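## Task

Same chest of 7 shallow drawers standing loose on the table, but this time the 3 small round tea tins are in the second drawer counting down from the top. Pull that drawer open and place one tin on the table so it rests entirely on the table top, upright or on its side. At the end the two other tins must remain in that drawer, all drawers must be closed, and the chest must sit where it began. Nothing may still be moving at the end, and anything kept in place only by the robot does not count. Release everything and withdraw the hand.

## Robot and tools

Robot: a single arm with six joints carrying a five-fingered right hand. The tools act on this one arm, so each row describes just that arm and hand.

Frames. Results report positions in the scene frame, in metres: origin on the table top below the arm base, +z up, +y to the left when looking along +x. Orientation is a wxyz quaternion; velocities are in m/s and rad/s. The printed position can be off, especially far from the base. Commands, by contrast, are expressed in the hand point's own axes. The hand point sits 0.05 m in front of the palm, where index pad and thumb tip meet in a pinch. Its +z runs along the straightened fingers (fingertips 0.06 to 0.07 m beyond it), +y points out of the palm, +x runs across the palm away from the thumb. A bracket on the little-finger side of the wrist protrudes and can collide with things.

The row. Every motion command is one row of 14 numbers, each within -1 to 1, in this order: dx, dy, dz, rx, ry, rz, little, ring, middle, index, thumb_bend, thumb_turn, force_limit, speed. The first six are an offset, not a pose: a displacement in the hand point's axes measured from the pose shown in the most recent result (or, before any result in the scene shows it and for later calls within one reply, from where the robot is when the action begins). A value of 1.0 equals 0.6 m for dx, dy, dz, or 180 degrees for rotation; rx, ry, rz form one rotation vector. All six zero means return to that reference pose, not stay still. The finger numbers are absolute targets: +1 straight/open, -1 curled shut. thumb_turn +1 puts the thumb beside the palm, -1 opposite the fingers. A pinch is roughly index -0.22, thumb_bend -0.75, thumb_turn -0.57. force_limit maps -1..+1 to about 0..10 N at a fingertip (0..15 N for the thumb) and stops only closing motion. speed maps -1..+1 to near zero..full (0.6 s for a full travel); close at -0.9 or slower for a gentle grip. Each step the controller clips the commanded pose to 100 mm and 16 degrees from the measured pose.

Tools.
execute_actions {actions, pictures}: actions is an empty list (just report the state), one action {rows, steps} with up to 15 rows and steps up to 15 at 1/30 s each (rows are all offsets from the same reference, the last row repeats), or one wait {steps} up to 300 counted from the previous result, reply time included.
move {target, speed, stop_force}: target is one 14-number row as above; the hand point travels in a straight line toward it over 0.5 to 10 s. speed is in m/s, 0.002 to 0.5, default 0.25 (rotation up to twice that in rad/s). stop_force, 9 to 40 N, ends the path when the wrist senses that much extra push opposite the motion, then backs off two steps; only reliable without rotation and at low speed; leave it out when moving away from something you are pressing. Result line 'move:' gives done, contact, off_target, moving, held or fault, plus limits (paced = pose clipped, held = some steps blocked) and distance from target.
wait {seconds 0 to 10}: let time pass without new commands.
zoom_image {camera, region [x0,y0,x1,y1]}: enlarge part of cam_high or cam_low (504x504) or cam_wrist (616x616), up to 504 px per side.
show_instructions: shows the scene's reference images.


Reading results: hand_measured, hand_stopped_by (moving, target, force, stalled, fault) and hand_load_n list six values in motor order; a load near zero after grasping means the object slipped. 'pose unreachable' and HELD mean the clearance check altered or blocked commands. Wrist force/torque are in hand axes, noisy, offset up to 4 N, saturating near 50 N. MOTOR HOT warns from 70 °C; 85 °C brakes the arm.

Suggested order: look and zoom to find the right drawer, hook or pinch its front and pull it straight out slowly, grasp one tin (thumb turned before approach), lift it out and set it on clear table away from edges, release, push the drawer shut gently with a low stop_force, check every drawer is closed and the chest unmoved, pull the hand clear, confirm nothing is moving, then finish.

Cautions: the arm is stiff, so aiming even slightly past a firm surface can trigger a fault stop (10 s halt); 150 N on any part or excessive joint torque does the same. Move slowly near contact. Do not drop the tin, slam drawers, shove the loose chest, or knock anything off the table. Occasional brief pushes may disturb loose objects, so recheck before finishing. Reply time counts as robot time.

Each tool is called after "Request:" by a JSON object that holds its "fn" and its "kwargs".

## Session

Request:
{"fn": "execute_actions", "kwargs": {"actions": []}}

Scene clock: 0.00 s of 6600.00 s.
end_effector_position=(+0.5029, +0.0067, +0.1829) hand_measured=(+1.000, +1.000, +1.000, +1.000, +1.000, +1.000) hand_load_n=(+0.0, +0.0, +0.0, +0.0, +0.0, +0.0) hand_stopped_by=(target, target, target, target, target, target) hand_force_limit=0.00 hand_speed=-0.80 end_effector_quat_wxyz=(+0.230, -0.167, +0.809, +0.514) end_effector_velocity=(-0.000, +0.000, -0.000) end_effector_angular_velocity=(+0.001, +0.001, +0.000)
Joint positions: [-0.756 -0.848  1.664  0.997  0.748 -3.058]
Joint velocities: [-0.     0.001  0.001 -0.    -0.    -0.   ]
Joint torques (N m, as the arm reports them, + toward a larger angle): no reading
Wrist force (N, on the end effector, along its own x y z axes, offset not removed): no reading
Wrist torque (N m, same axes, about the end effector's origin, offset not removed): no reading
Hand target: +0.503, +0.007, +0.183; +0.230, -0.167, +0.809, +0.514

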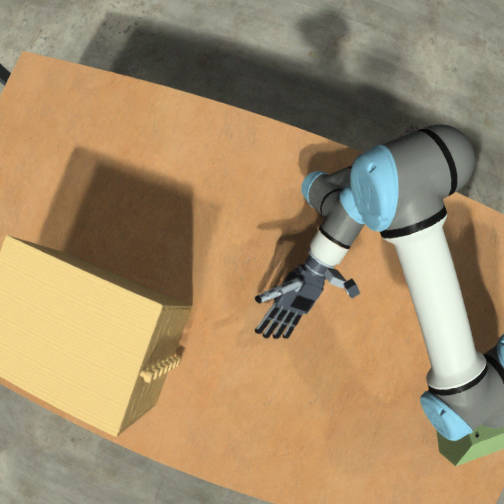

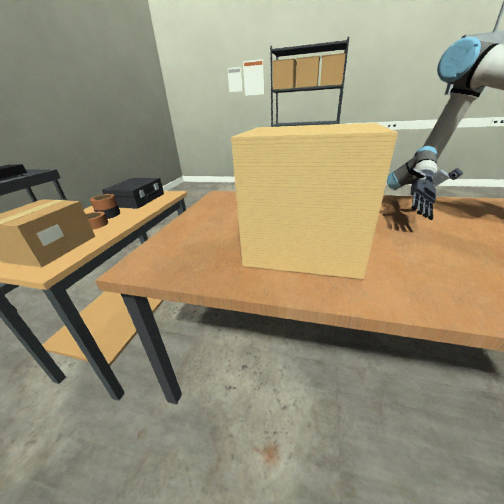

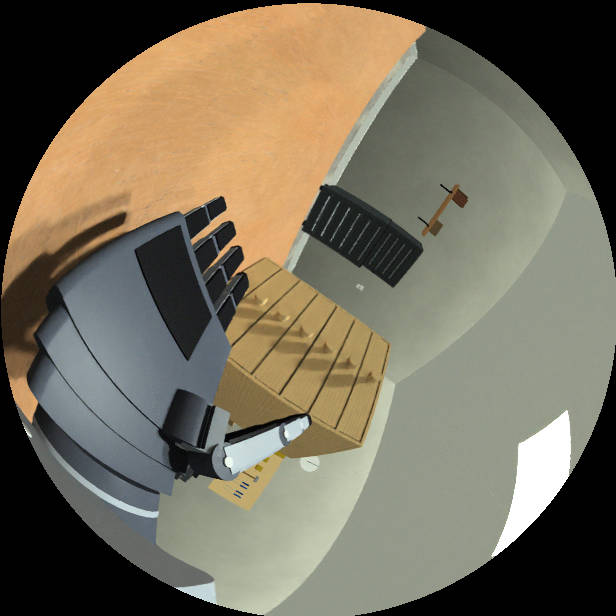

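Request:
{"fn": "zoom_image", "kwargs": {"camera": "cam_high", "region": [90, 280, 250, 450]}}

Request:
{"fn": "zoom_image", "kwargs": {"camera": "cam_wrist", "region": [200, 240, 420, 460]}}

Region (90, 280, 250, 450) of cam_high's 504x504 image, scaled by 2.965, with more detail than that image has; it fills the left 474 columns of this view, and the rest is white.

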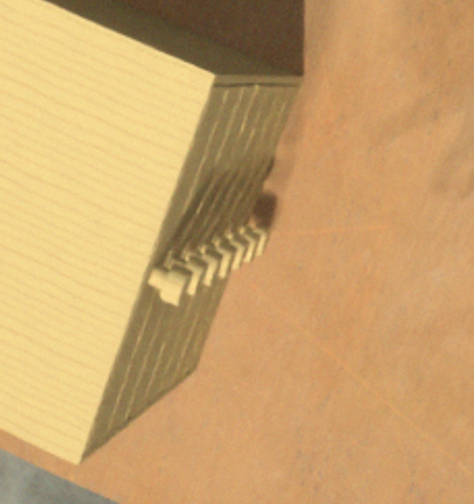

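Region (200, 240, 420, 460) of cam_wrist's 616x616 image, scaled by 2.291, with more detail than that image has.

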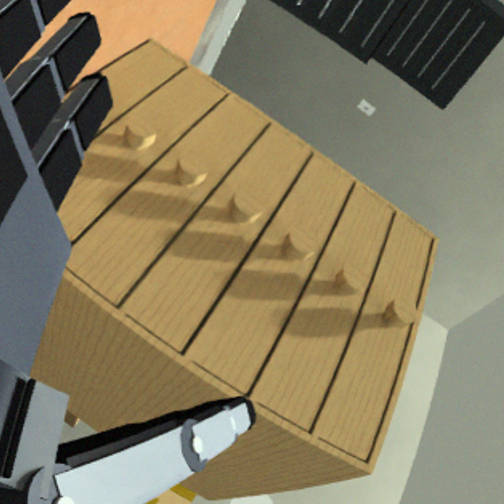

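Request:
{"fn": "move", "kwargs": {"target": [-0.27,0.224,0.241,0.048,-0.198,0.603,1,1,1,0.55,-0.3,-0.57,0,0.5], "speed": 0.3}}

Scene clock: 16.13 s of 6600.00 s.
end_effector_position=(+0.5996, +0.1993, +0.3196) hand_measured=(+1.000, +1.000, +1.000, +0.550, -0.300, -0.570) hand_load_n=(+0.0, +0.0, +0.0, +0.0, +0.0, +0.0) hand_stopped_by=(target, target, target, target, target, target) hand_force_limit=0.00 hand_speed=0.50 end_effector_quat_wxyz=(-0.063, +0.704, +0.543, +0.454) end_effector_velocity=(+0.000, +0.001, +0.000) end_effector_angular_velocity=(-0.000, +0.012, -0.007)
Joint positions: [ 0.205 -1.296  1.93  -0.006  1.46   0.265]
Joint velocities: [ 0.009  0.005 -0.009  0.009  0.014  0.016]
Joint torques (N m, as the arm reports them, + toward a larger angle): [ 29.46 -14.85 -28.28   2.52   1.79   1.62]
Wrist force (N, on the end effector, along its own x y z axes, offset not removed): [1.8 2.4 0.6]
Wrist torque (N m, same axes, about the end effector's origin, offset not removed): [0.37 0.09 0.52]
Hand target: +0.600, +0.199, +0.320; -0.063, +0.704, +0.543, +0.453
Off the commanded pose: 0.000 m, 0 deg.
After step 90, 9.20 s passed at rest.
move: done

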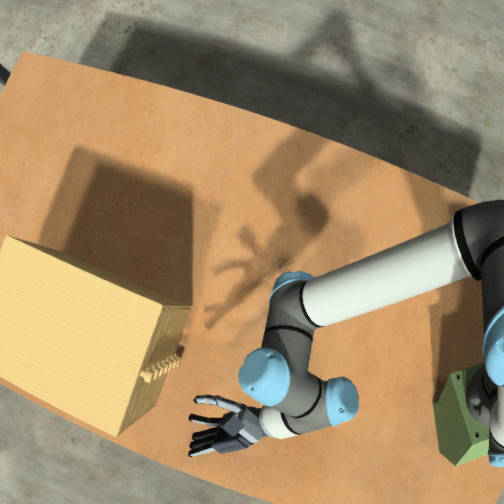

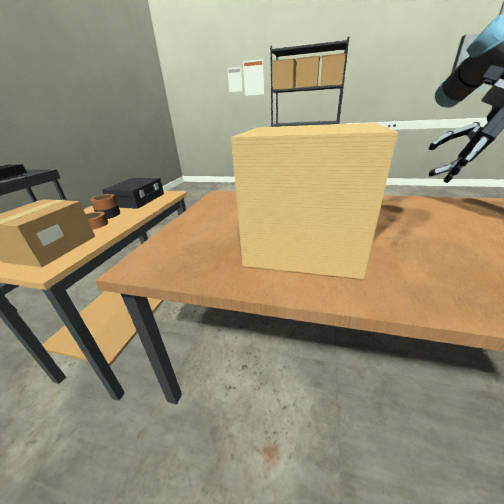

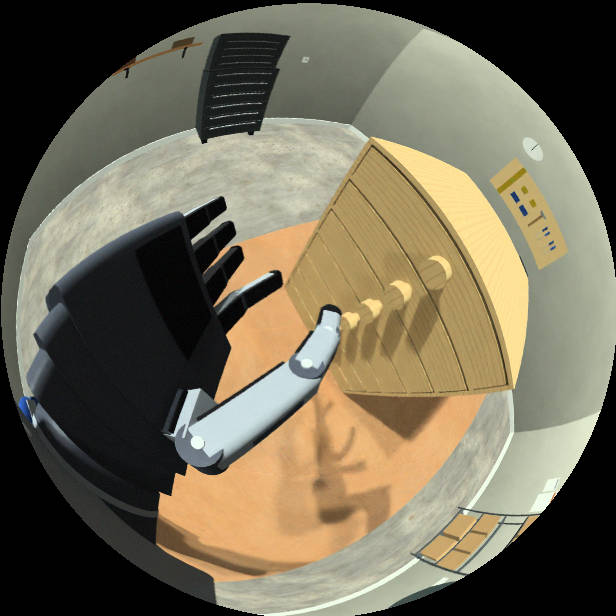

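Request:
{"fn": "move", "kwargs": {"target": [-0.061,0.1,0.0755,0,0,0,1,1,1,0.55,-0.3,-0.57,0,0.5], "speed": 0.12}}

Request:
{"fn": "zoom_image", "kwargs": {"camera": "cam_wrist", "region": [230, 210, 450, 430]}}

Request:
{"fn": "zoom_image", "kwargs": {"camera": "cam_high", "region": [120, 320, 240, 440]}}

Scene clock: 21.60 s of 6600.00 s.
end_effector_position=(+0.6745, +0.1757, +0.2918) hand_measured=(+1.000, +1.000, +1.000, +0.550, -0.300, -0.570) hand_load_n=(+0.0, +0.0, +0.0, +0.0, +0.0, +0.0) hand_stopped_by=(target, target, target, target, target, target) hand_force_limit=0.00 hand_speed=0.50 end_effector_quat_wxyz=(-0.063, +0.704, +0.543, +0.454) end_effector_velocity=(+0.002, -0.000, -0.000) end_effector_angular_velocity=(+0.000, -0.001, +0.001)
Joint positions: [ 0.101 -1.19   1.752  0.076  1.376  0.202]
Joint velocities: [-0.002  0.003 -0.006  0.003 -0.002 -0.002]
Joint torques (N m, as the arm reports them, + toward a larger angle): [  7.51 -20.95 -27.36   2.58  -3.76  -1.81]
Wrist force (N, on the end effector, along its own x y z axes, offset not removed): [-0.2 -0.5 -0.7]
Wrist torque (N m, same axes, about the end effector's origin, offset not removed): [0.05 0.25 0.23]
Hand target: +0.675, +0.176, +0.292; -0.063, +0.704, +0.543, +0.454
Off the commanded pose: 0.000 m, 0 deg.
After step 90, 1.23 s passed at rest.
move: done

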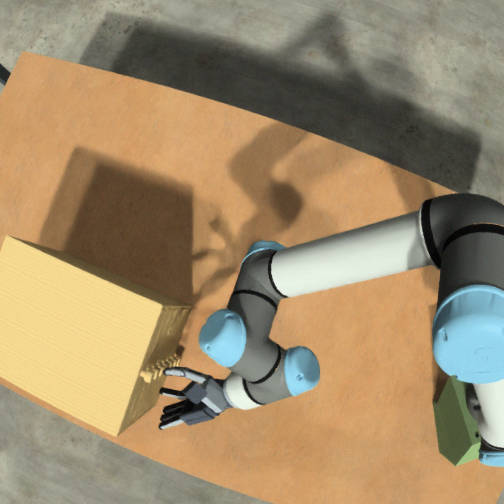

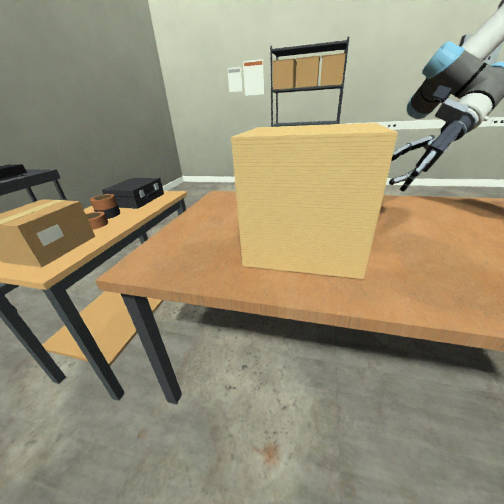

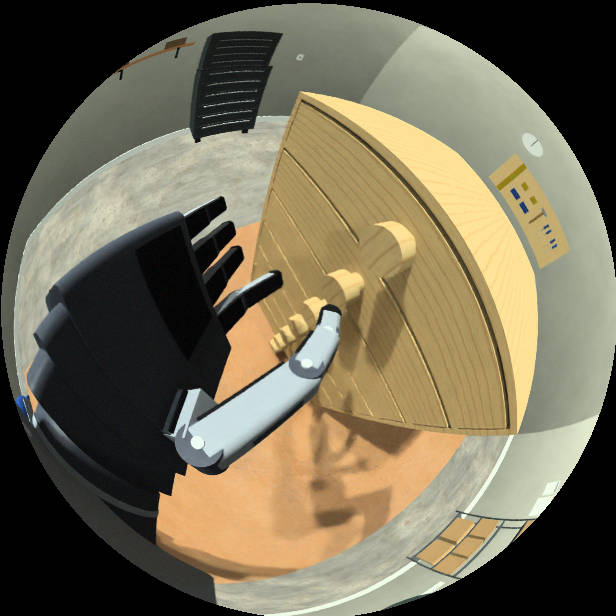

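Region (230, 210, 450, 430) of cam_wrist's 616x616 image, scaled by 2.291, with more detail than that image has.

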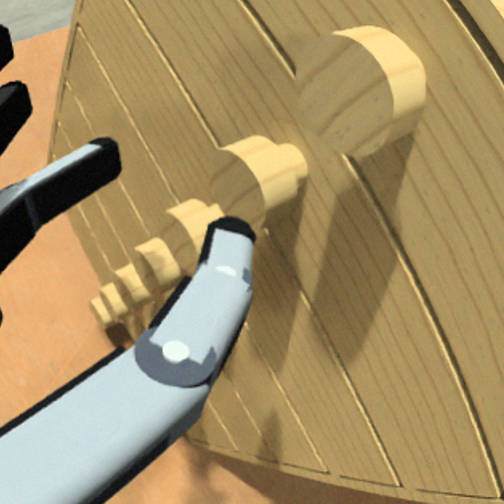

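Region (120, 320, 240, 440) of cam_high's 504x504 image, scaled by 4.200, with more detail than that image has.

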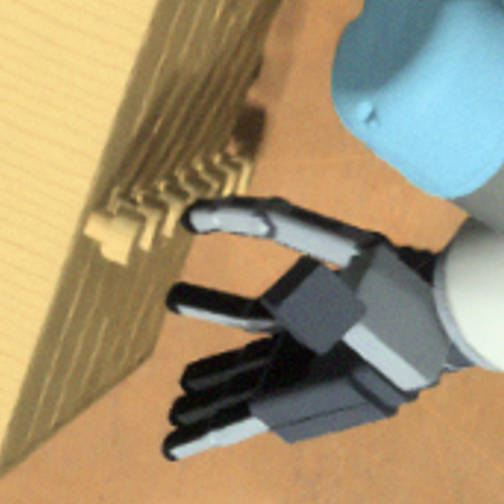

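Request:
{"fn": "move", "kwargs": {"target": [0.0165,0.019,-0.027,0,0,0,1,1,1,0.55,-0.12,-0.57,0,1], "speed": 0.03}}

Request:
{"fn": "zoom_image", "kwargs": {"camera": "cam_wrist", "region": [230, 210, 410, 390]}}

Scene clock: 28.00 s of 6600.00 s.
end_effector_position=(+0.6746, +0.1688, +0.3125) hand_measured=(+1.000, +1.000, +1.000, +0.550, -0.120, -0.570) hand_load_n=(+0.0, +0.0, +0.0, +0.0, +0.0, +0.0) hand_stopped_by=(target, target, target, target, target, target) hand_force_limit=0.00 hand_speed=1.00 end_effector_quat_wxyz=(-0.063, +0.704, +0.543, +0.454) end_effector_velocity=(+0.001, -0.001, +0.003) end_effector_angular_velocity=(+0.000, -0.001, -0.001)
Joint positions: [ 0.111 -1.226  1.742  0.12   1.383  0.208]
Joint velocities: [ 0.001 -0.004 -0.003  0.006  0.001  0.001]
Joint torques (N m, as the arm reports them, + toward a larger angle): [ 32.57 -42.11 -27.99   2.64   1.63   1.58]
Wrist force (N, on the end effector, along its own x y z axes, offset not removed): [2.0 1.8 0.4]
Wrist torque (N m, same axes, about the end effector's origin, offset not removed): [0.20 -0.18 0.44]
Hand target: +0.675, +0.169, +0.313; -0.063, +0.704, +0.543, +0.454
Off the commanded pose: 0.000 m, 0 deg.
After step 90, 2.33 s passed at rest.
move: done

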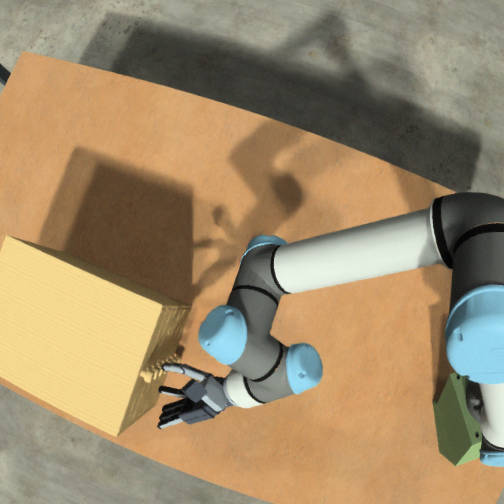

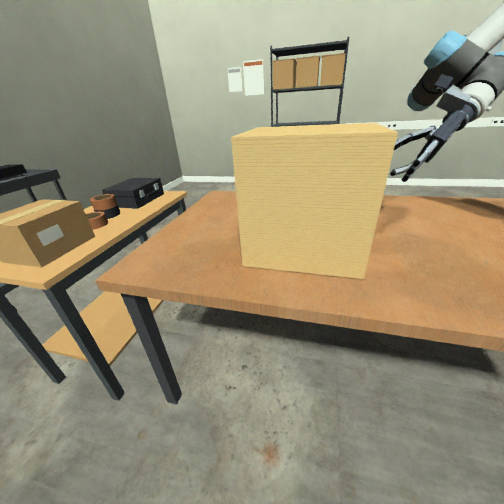

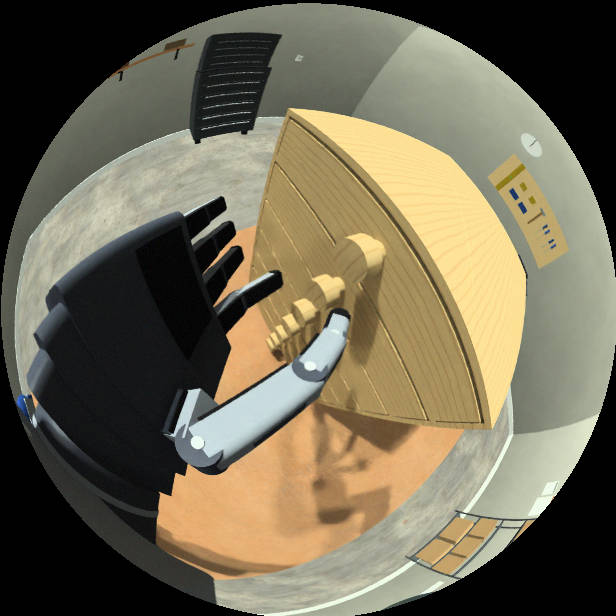

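Region (230, 210, 410, 390) of cam_wrist's 616x616 image, scaled by 2.800, with more detail than that image has.

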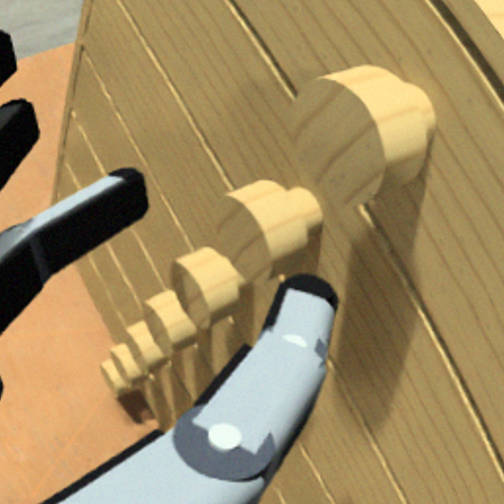

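Request:
{"fn": "move", "kwargs": {"target": [-0.001,0.024,0.0123,0,0,0,1,1,1,0.5,-0.25,-0.57,0,0], "speed": 0.015}}

Request:
{"fn": "zoom_image", "kwargs": {"camera": "cam_wrist", "region": [230, 210, 410, 390]}}

Scene clock: 34.37 s of 6600.00 s.
end_effector_position=(+0.6904, +0.1669, +0.3136) hand_measured=(+1.000, +1.000, +1.000, +0.500, -0.250, -0.570) hand_load_n=(+0.0, +0.0, +0.0, +0.0, +0.0, +0.0) hand_stopped_by=(target, target, target, target, target, target) hand_force_limit=0.00 hand_speed=0.00 end_effector_quat_wxyz=(-0.063, +0.704, +0.543, +0.454) end_effector_velocity=(+0.002, -0.000, -0.000) end_effector_angular_velocity=(+0.000, +0.001, +0.000)
Joint positions: [ 0.106 -1.204  1.693  0.148  1.38   0.205]
Joint velocities: [-0.001  0.004 -0.007  0.005 -0.001 -0.   ]
Joint torques (N m, as the arm reports them, + toward a larger angle): [  6.63 -22.62 -28.09   2.62  -3.76  -1.76]
Wrist force (N, on the end effector, along its own x y z axes, offset not removed): [0.8 -0.9 0.1]
Wrist torque (N m, same axes, about the end effector's origin, offset not removed): [-0.21 0.16 0.33]
Hand target: +0.691, +0.167, +0.314; -0.063, +0.704, +0.543, +0.454
Off the commanded pose: 0.000 m, 0 deg.
After step 90, 2.03 s passed at rest.
move: done

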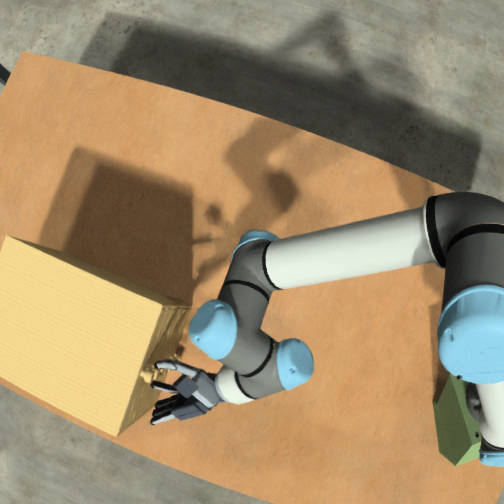

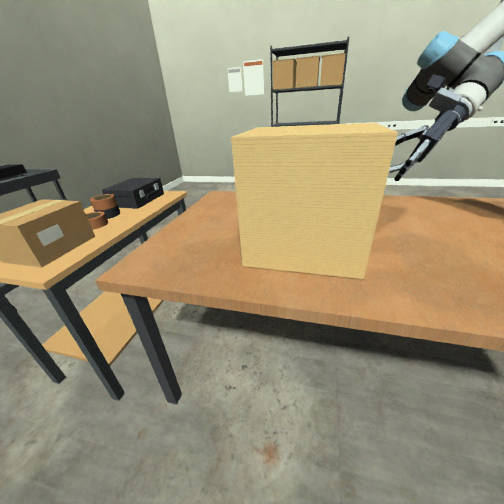

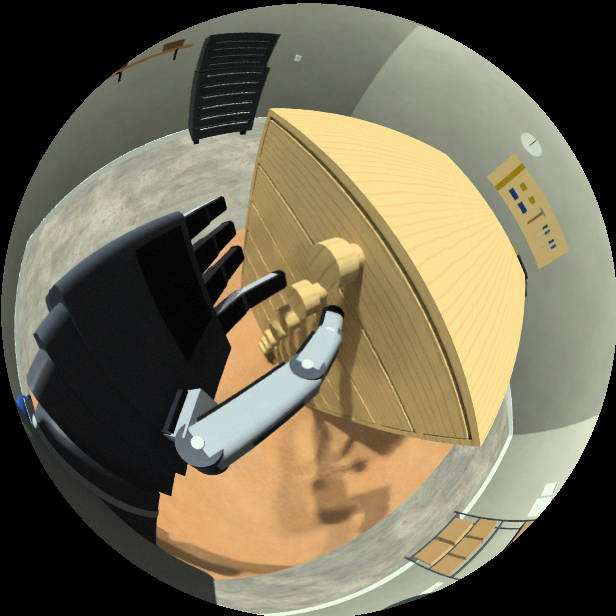

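Region (230, 210, 410, 390) of cam_wrist's 616x616 image, scaled by 2.800, with more detail than that image has.

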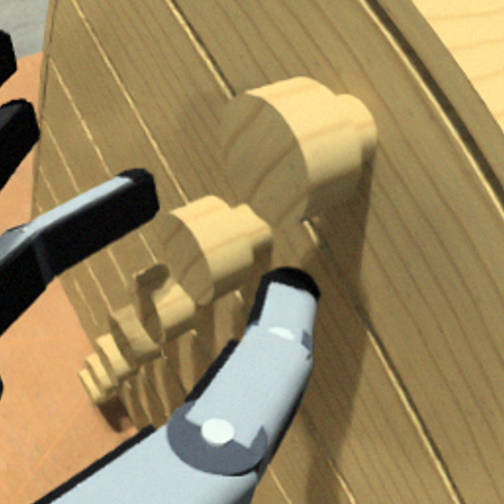

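Request:
{"fn": "move", "kwargs": {"target": [0,0,0,0,0,0,1,1,1,0.0,-0.25,-0.57,-0.3,-0.6]}}

Request:
{"fn": "zoom_image", "kwargs": {"camera": "cam_wrist", "region": [230, 210, 410, 390]}}

Scene clock: 36.03 s of 6600.00 s.
end_effector_position=(+0.6903, +0.1669, +0.3135) hand_measured=(+1.000, +1.000, +1.000, +0.282, -0.250, -0.570) hand_load_n=(+0.0, +0.0, +0.0, +5.5, +0.0, +0.0) hand_stopped_by=(target, target, target, force, target, target) hand_force_limit=-0.30 hand_speed=-0.60 end_effector_quat_wxyz=(-0.063, +0.704, +0.543, +0.454) end_effector_velocity=(-0.001, +0.000, +0.000) end_effector_angular_velocity=(+0.000, +0.000, +0.001)
Joint positions: [ 0.106 -1.204  1.693  0.148  1.38   0.205]
Joint velocities: [ 0.001 -0.001  0.002 -0.     0.     0.   ]
Joint torques (N m, as the arm reports them, + toward a larger angle): [ 16.64 -47.08  -0.34  -1.85  -0.47   0.63]
Wrist force (N, on the end effector, along its own x y z axes, offset not removed): [2.7 0.9 7.1]
Wrist torque (N m, same axes, about the end effector's origin, offset not removed): [0.44 0.23 0.54]
Hand target: +0.690, +0.167, +0.314; -0.063, +0.704, +0.543, +0.454
Off the commanded pose: 0.000 m, 0 deg.
move: done

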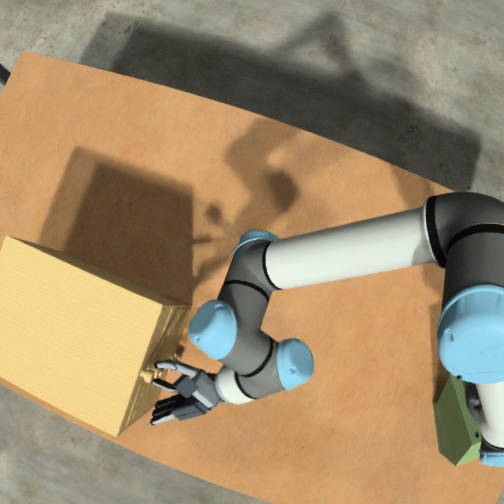

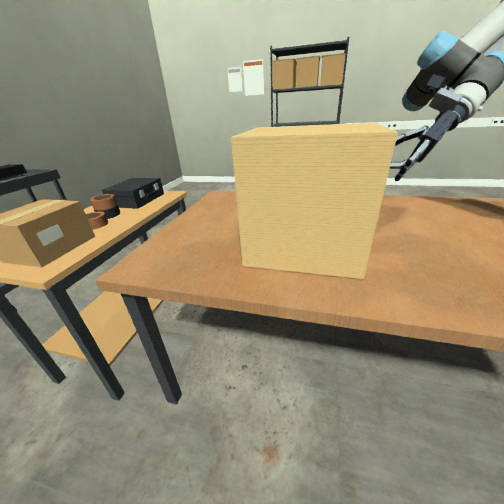

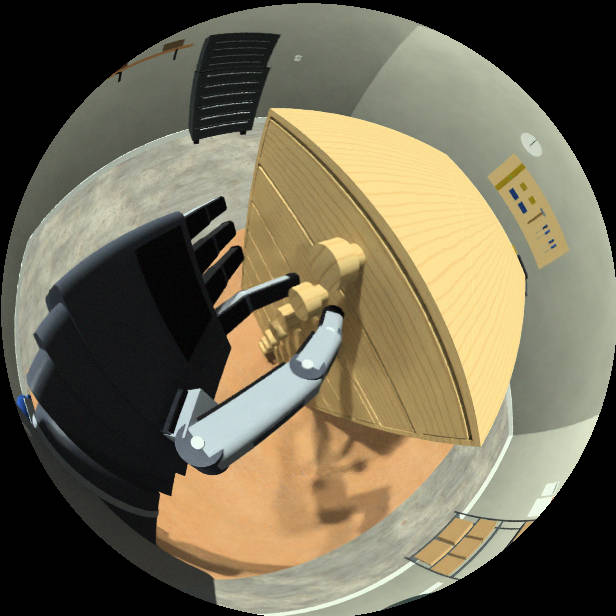

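Region (230, 210, 410, 390) of cam_wrist's 616x616 image, scaled by 2.800, with more detail than that image has.

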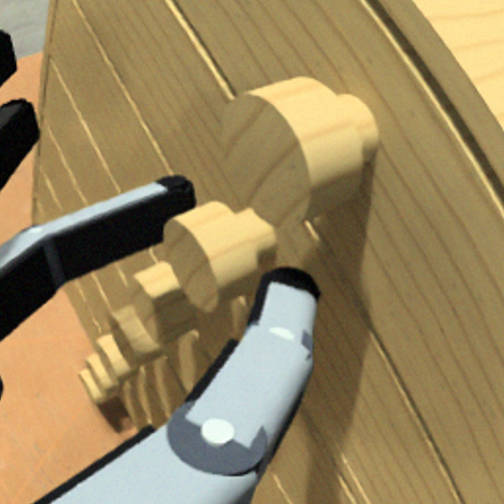

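Request:
{"fn": "move", "kwargs": {"target": [0,0,0,0,0,0,1,1,1,0.0,-0.9,-0.57,-0.2,-0.6]}}

Request:
{"fn": "zoom_image", "kwargs": {"camera": "cam_wrist", "region": [230, 210, 410, 390]}}

Scene clock: 39.83 s of 6600.00 s.
end_effector_position=(+0.6903, +0.1669, +0.3135) hand_measured=(+1.000, +1.000, +1.000, +0.282, -0.900, -0.570) hand_load_n=(+0.0, +0.0, +0.0, +5.5, +0.0, +0.0) hand_stopped_by=(target, target, target, force, target, target) hand_force_limit=-0.20 hand_speed=-0.60 end_effector_quat_wxyz=(-0.063, +0.704, +0.543, +0.454) end_effector_velocity=(+0.000, -0.001, -0.000) end_effector_angular_velocity=(-0.000, +0.000, -0.001)
Joint positions: [ 0.106 -1.204  1.693  0.148  1.38   0.205]
Joint velocities: [-0.001 -0.    -0.     0.    -0.    -0.   ]
Joint torques (N m, as the arm reports them, + toward a larger angle): [  5.06 -25.14 -27.97   1.19  -2.88  -1.55]
Wrist force (N, on the end effector, along its own x y z axes, offset not removed): [2.4 -2.1 7.7]
Wrist torque (N m, same axes, about the end effector's origin, offset not removed): [-0.07 0.13 0.48]
Hand target: +0.690, +0.167, +0.313; -0.063, +0.704, +0.543, +0.454
Off the commanded pose: 0.000 m, 0 deg.
move: done

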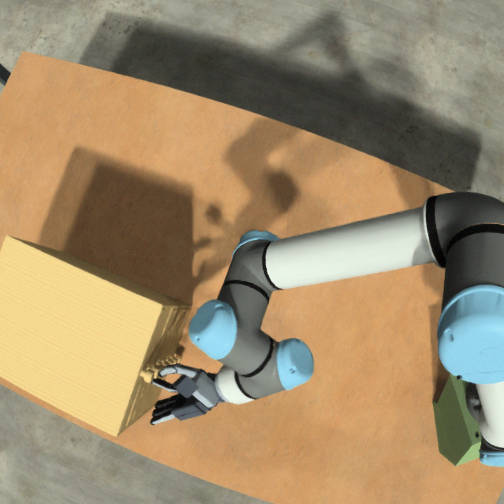

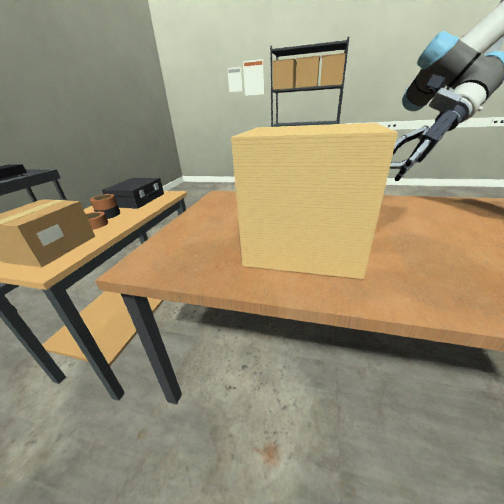

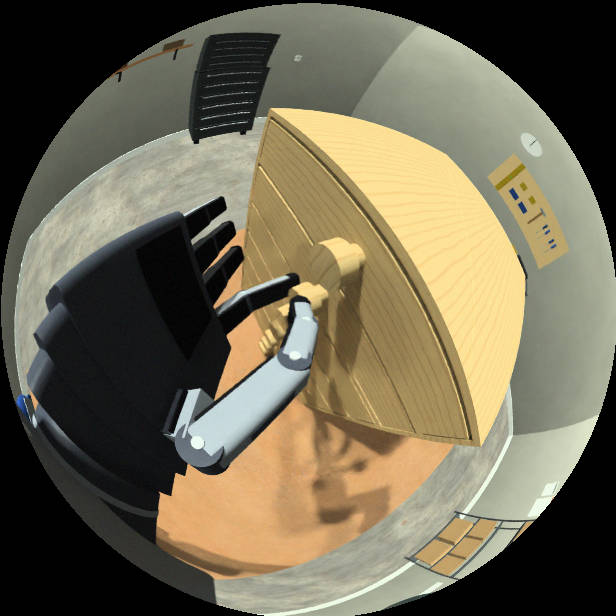

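Region (230, 210, 410, 390) of cam_wrist's 616x616 image, scaled by 2.800, with more detail than that image has.

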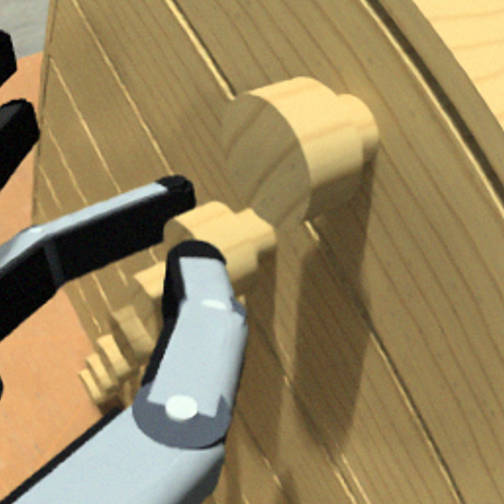

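Request:
{"fn": "move", "kwargs": {"target": [0,0,0,0,0,0,1,1,1,0.5,-0.2,-0.57,-0.2,0.5]}}

Request:
{"fn": "move", "kwargs": {"target": [-0.013,-0.0015,0.019,0,0,0,1,1,1,0.5,-0.2,-0.57,-0.2,0.5], "speed": 0.012, "stop_force": 9}}

Request:
{"fn": "move", "kwargs": {"target": [0,0,0,0,0,0,1,1,1,0.0,-0.2,-0.57,-0.3,-0.6]}}

Request:
{"fn": "zoom_image", "kwargs": {"camera": "cam_wrist", "region": [230, 210, 410, 390]}}

Scene clock: 43.17 s of 6600.00 s.
end_effector_position=(+0.6904, +0.1669, +0.3135) hand_measured=(+1.000, +1.000, +1.000, +0.500, -0.200, -0.570) hand_load_n=(+0.0, +0.0, +0.0, +0.0, +0.0, +0.0) hand_stopped_by=(target, target, target, target, target, target) hand_force_limit=-0.20 hand_speed=0.50 end_effector_quat_wxyz=(-0.063, +0.704, +0.543, +0.454) end_effector_velocity=(+0.001, -0.001, +0.000) end_effector_angular_velocity=(-0.000, -0.001, -0.001)
Joint positions: [ 0.106 -1.204  1.693  0.148  1.38   0.205]
Joint velocities: [-0.001 -0.    -0.001  0.    -0.    -0.   ]
Joint torques (N m, as the arm reports them, + toward a larger angle): [ 14.08 -26.2  -12.22   1.18  -2.19  -1.4 ]
Wrist force (N, on the end effector, along its own x y z axes, offset not removed): [2.0 0.4 0.8]
Wrist torque (N m, same axes, about the end effector's origin, offset not removed): [-0.07 -0.04 0.38]
Hand target: +0.690, +0.167, +0.313; -0.063, +0.704, +0.543, +0.454
Off the commanded pose: 0.000 m, 0 deg.
move: done

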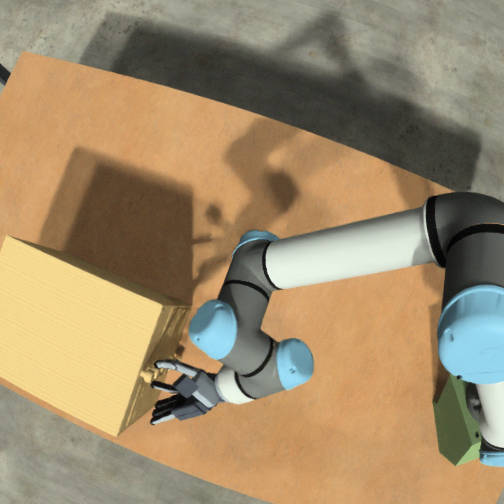

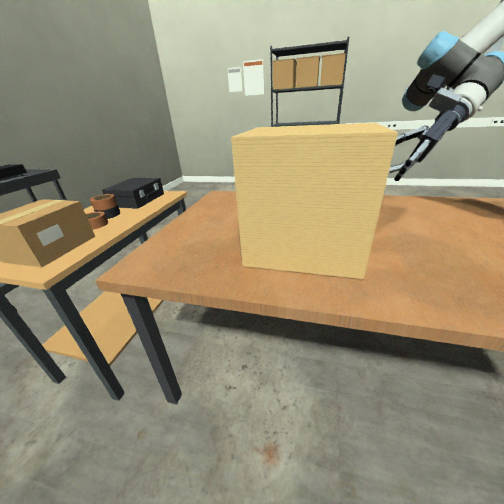

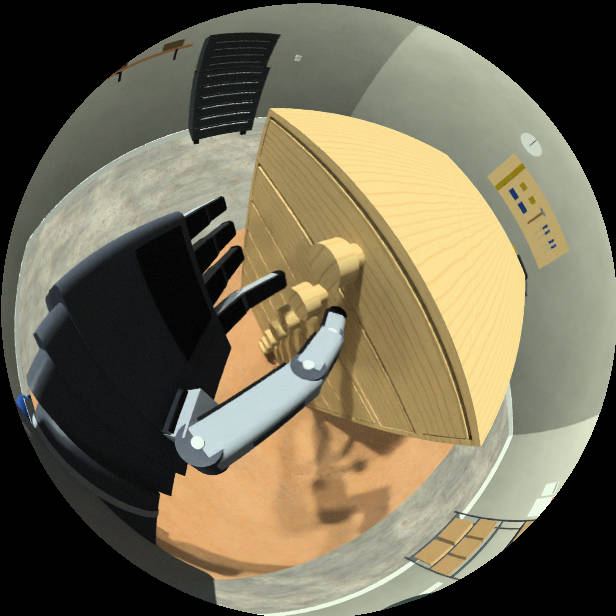

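Scene clock: 44.53 s of 6600.00 s.
end_effector_position=(+0.6960, +0.1684, +0.3012) hand_measured=(+1.000, +1.000, +1.000, +0.500, -0.200, -0.570) hand_load_n=(+0.0, +0.0, +0.0, +0.0, +0.0, +0.0) hand_stopped_by=(target, target, target, target, target, target) hand_force_limit=-0.20 hand_speed=0.50 end_effector_quat_wxyz=(-0.063, +0.704, +0.543, +0.454) end_effector_velocity=(+0.001, +0.000, -0.003) end_effector_angular_velocity=(-0.000, +0.000, +0.000)
Joint positions: [ 0.094 -1.178  1.683  0.134  1.371  0.198]
Joint velocities: [-0.002  0.005 -0.002 -0.002 -0.002 -0.002]
Joint torques (N m, as the arm reports them, + toward a larger angle): [  7.96 -23.6  -28.41  -1.36  -3.68  -1.64]
Wrist force (N, on the end effector, along its own x y z axes, offset not removed): [1.3 -0.4 -2.0]
Wrist torque (N m, same axes, about the end effector's origin, offset not removed): [0.03 0.08 0.23]
Hand target: +0.696, +0.168, +0.301; -0.063, +0.704, +0.543, +0.454
Off the commanded pose: 0.000 m, 0 deg.
move: done

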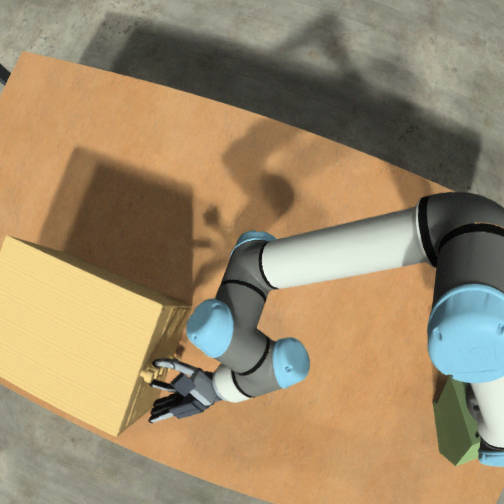

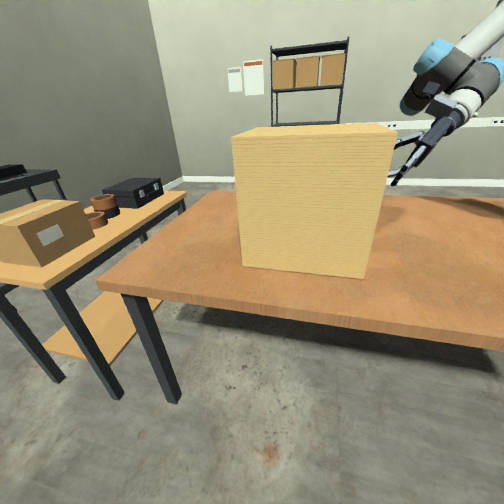

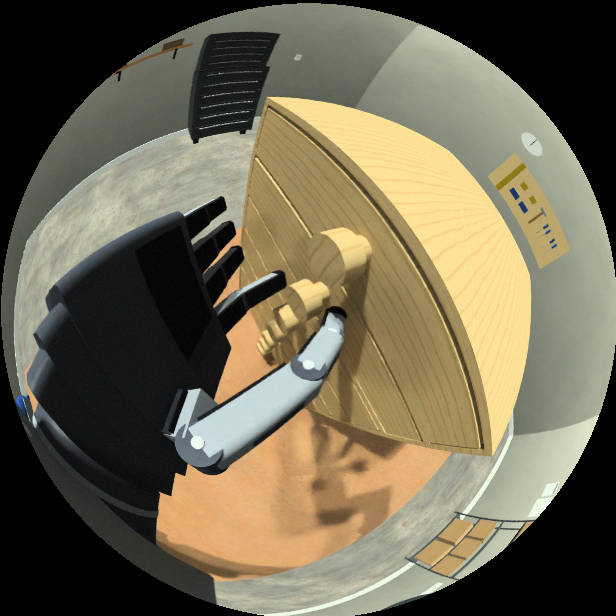

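Scene clock: 45.33 s of 6600.00 s.
end_effector_position=(+0.6960, +0.1684, +0.3012) hand_measured=(+1.000, +1.000, +1.000, +0.148, -0.200, -0.570) hand_load_n=(+0.0, +0.0, +0.0, +3.0, +0.0, +0.0) hand_stopped_by=(target, target, target, force, target, target) hand_force_limit=-0.30 hand_speed=-0.60 end_effector_quat_wxyz=(-0.063, +0.704, +0.543, +0.454) end_effector_velocity=(-0.000, +0.000, +0.000) end_effector_angular_velocity=(+0.000, +0.000, +0.001)
Joint positions: [ 0.094 -1.178  1.683  0.134  1.37   0.198]
Joint velocities: [ 0.001 -0.     0.001  0.001 -0.     0.   ]
Joint torques (N m, as the arm reports them, + toward a larger angle): [ 19.98 -44.74  -6.14   2.48   0.57   1.59]
Wrist force (N, on the end effector, along its own x y z axes, offset not removed): [0.9 -1.0 3.2]
Wrist torque (N m, same axes, about the end effector's origin, offset not removed): [0.12 0.34 0.33]
Hand target: +0.696, +0.168, +0.301; -0.063, +0.704, +0.543, +0.454
Off the commanded pose: 0.000 m, 0 deg.
move: done

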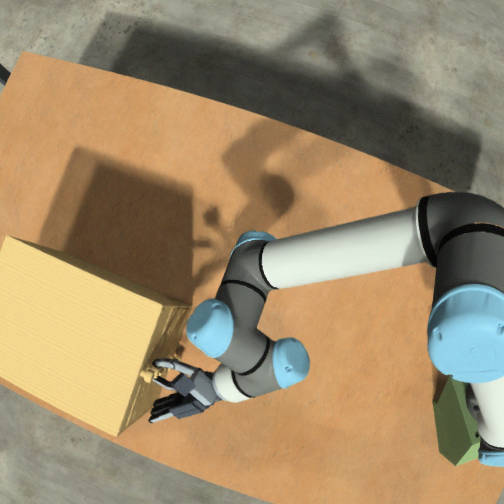

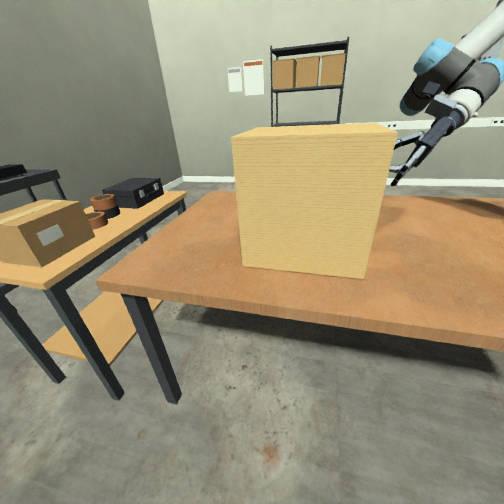

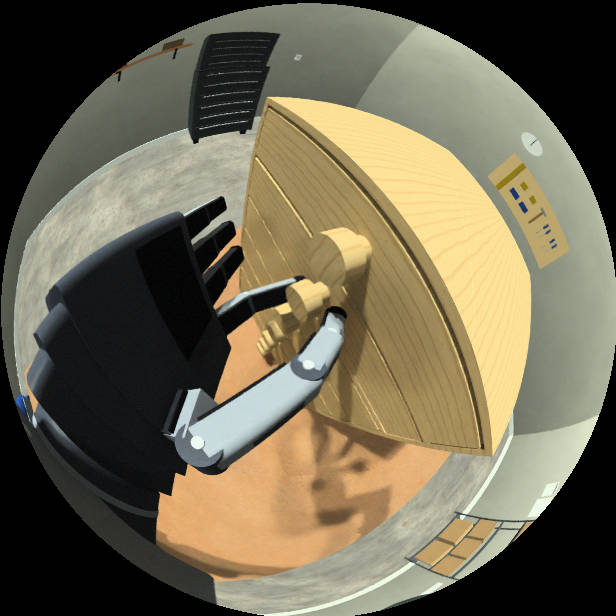

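Region (230, 210, 410, 390) of cam_wrist's 616x616 image, scaled by 2.800, with more detail than that image has.

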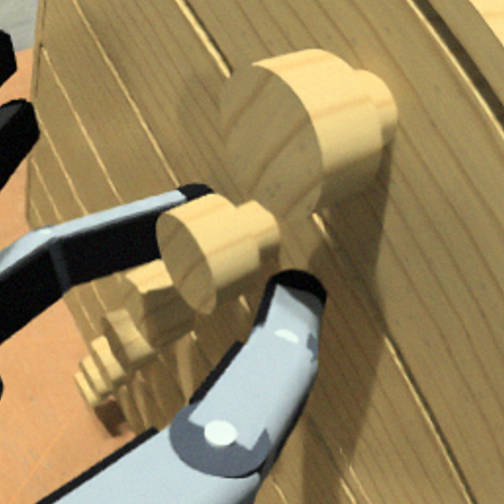

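Index is now hooked under the head. Closing the thumb.

Request:
{"fn": "move", "kwargs": {"target": [0,0,0,0,0,0,1,1,1,0.0,-0.95,-0.57,-0.2,-0.6]}}

Request:
{"fn": "zoom_image", "kwargs": {"camera": "cam_wrist", "region": [230, 210, 410, 390]}}

Scene clock: 47.73 s of 6600.00 s.
end_effector_position=(+0.6960, +0.1684, +0.3012) hand_measured=(+1.000, +1.000, +1.000, +0.148, -0.680, -0.570) hand_load_n=(+0.0, +0.0, +0.0, +6.0, +6.0, +0.0) hand_stopped_by=(target, target, target, force, force, target) hand_force_limit=-0.20 hand_speed=-0.60 end_effector_quat_wxyz=(-0.063, +0.704, +0.543, +0.454) end_effector_velocity=(+0.000, -0.000, +0.000) end_effector_angular_velocity=(+0.000, -0.001, -0.000)
Joint positions: [ 0.094 -1.178  1.683  0.134  1.37   0.198]
Joint velocities: [ 0.    -0.001 -0.     0.    -0.     0.   ]
Joint torques (N m, as the arm reports them, + toward a larger angle): [ 20.65 -22.42 -28.53   0.37  -3.59  -1.54]
Wrist force (N, on the end effector, along its own x y z axes, offset not removed): [2.5 2.2 0.9]
Wrist torque (N m, same axes, about the end effector's origin, offset not removed): [0.41 -0.02 0.47]
Hand target: +0.696, +0.168, +0.301; -0.063, +0.704, +0.543, +0.454
Off the commanded pose: 0.000 m, 0 deg.
move: done

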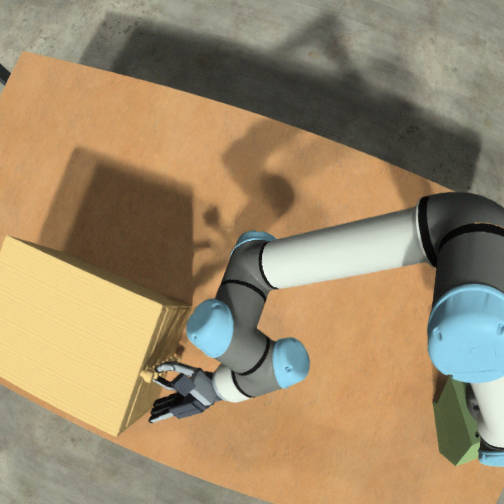

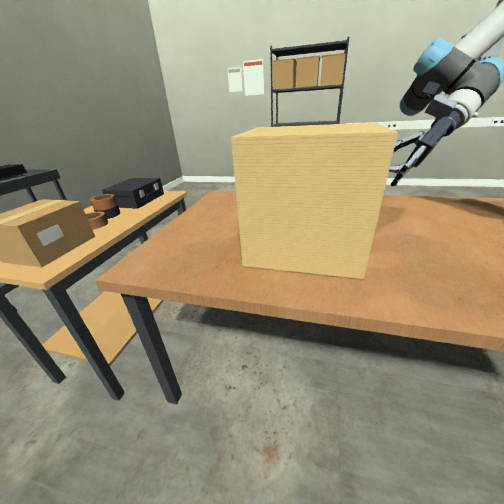

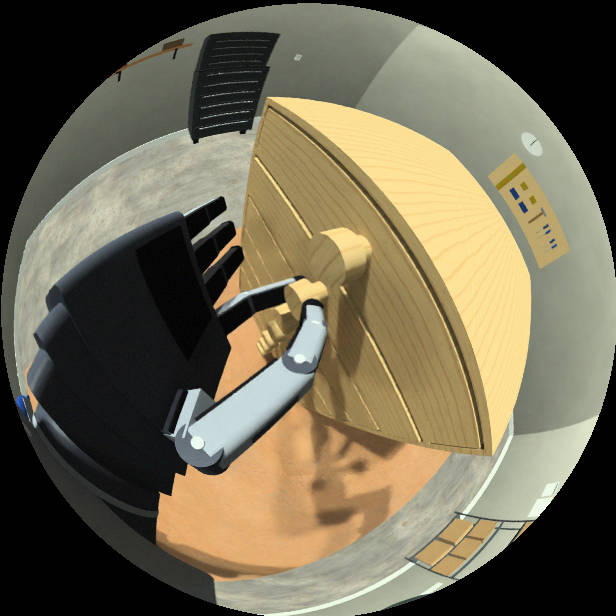

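Region (230, 210, 410, 390) of cam_wrist's 616x616 image, scaled by 2.800, with more detail than that image has.

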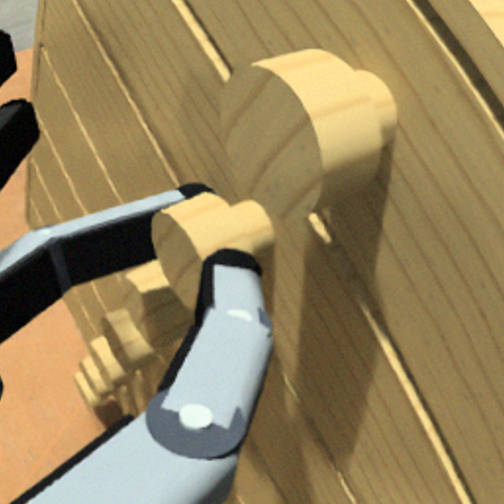

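Request:
{"fn": "move", "kwargs": {"target": [-0.003,-0.0666,-0.05,0,0,0,1,1,1,0.0,-0.95,-0.57,-0.2,-0.6], "speed": 0.025}}

Scene clock: 51.17 s of 6600.00 s.
end_effector_position=(+0.6464, +0.1658, +0.3012) hand_measured=(+1.000, +1.000, +1.000, +0.148, -0.682, -0.570) hand_load_n=(+0.0, +0.0, +0.0, +10.5, +1.5, -0.5) hand_stopped_by=(target, target, target, force, force, target) hand_force_limit=-0.20 hand_speed=-0.60 end_effector_quat_wxyz=(-0.063, +0.704, +0.543, +0.454) end_effector_velocity=(-0.002, -0.000, +0.000) end_effector_angular_velocity=(-0.000, -0.000, +0.000)
Joint positions: [ 0.095 -1.26   1.84   0.059  1.371  0.198]
Joint velocities: [-0.    -0.004  0.007 -0.003 -0.    -0.   ]
Joint torques (N m, as the arm reports them, + toward a larger angle): [ 24.8  -43.6    3.81  -0.79   2.55   1.71]
Wrist force (N, on the end effector, along its own x y z axes, offset not removed): [8.0 -0.3 7.6]
Wrist torque (N m, same axes, about the end effector's origin, offset not removed): [0.04 0.07 0.32]
Hand target: +0.646, +0.166, +0.301; -0.063, +0.704, +0.543, +0.454
Off the commanded pose: 0.000 m, 0 deg.
move: done

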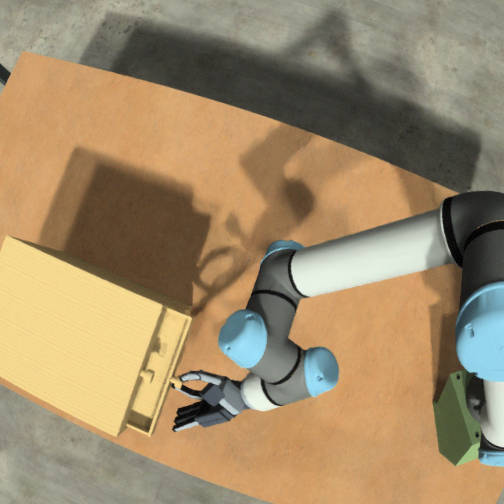

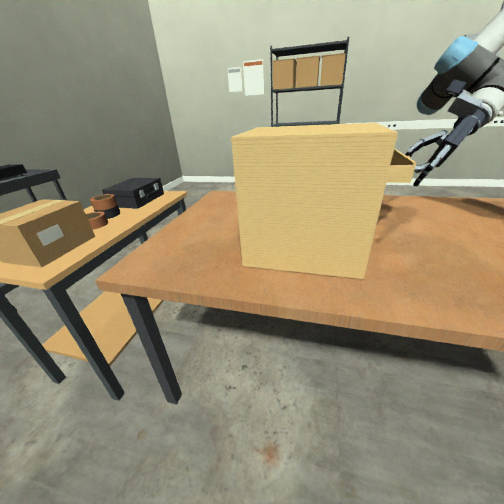

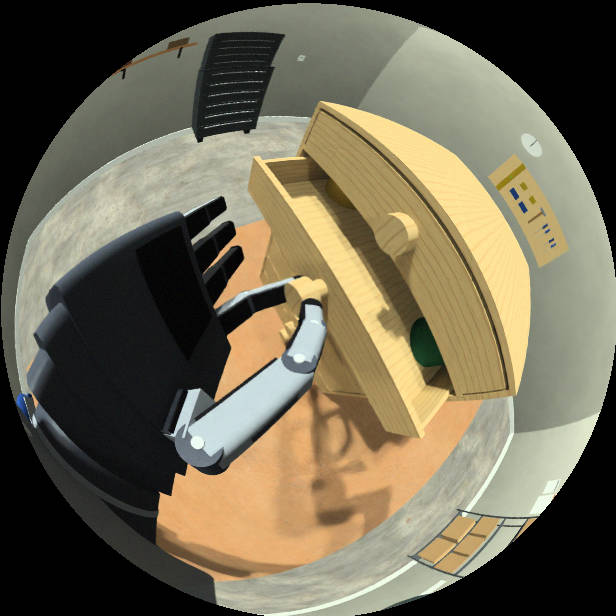

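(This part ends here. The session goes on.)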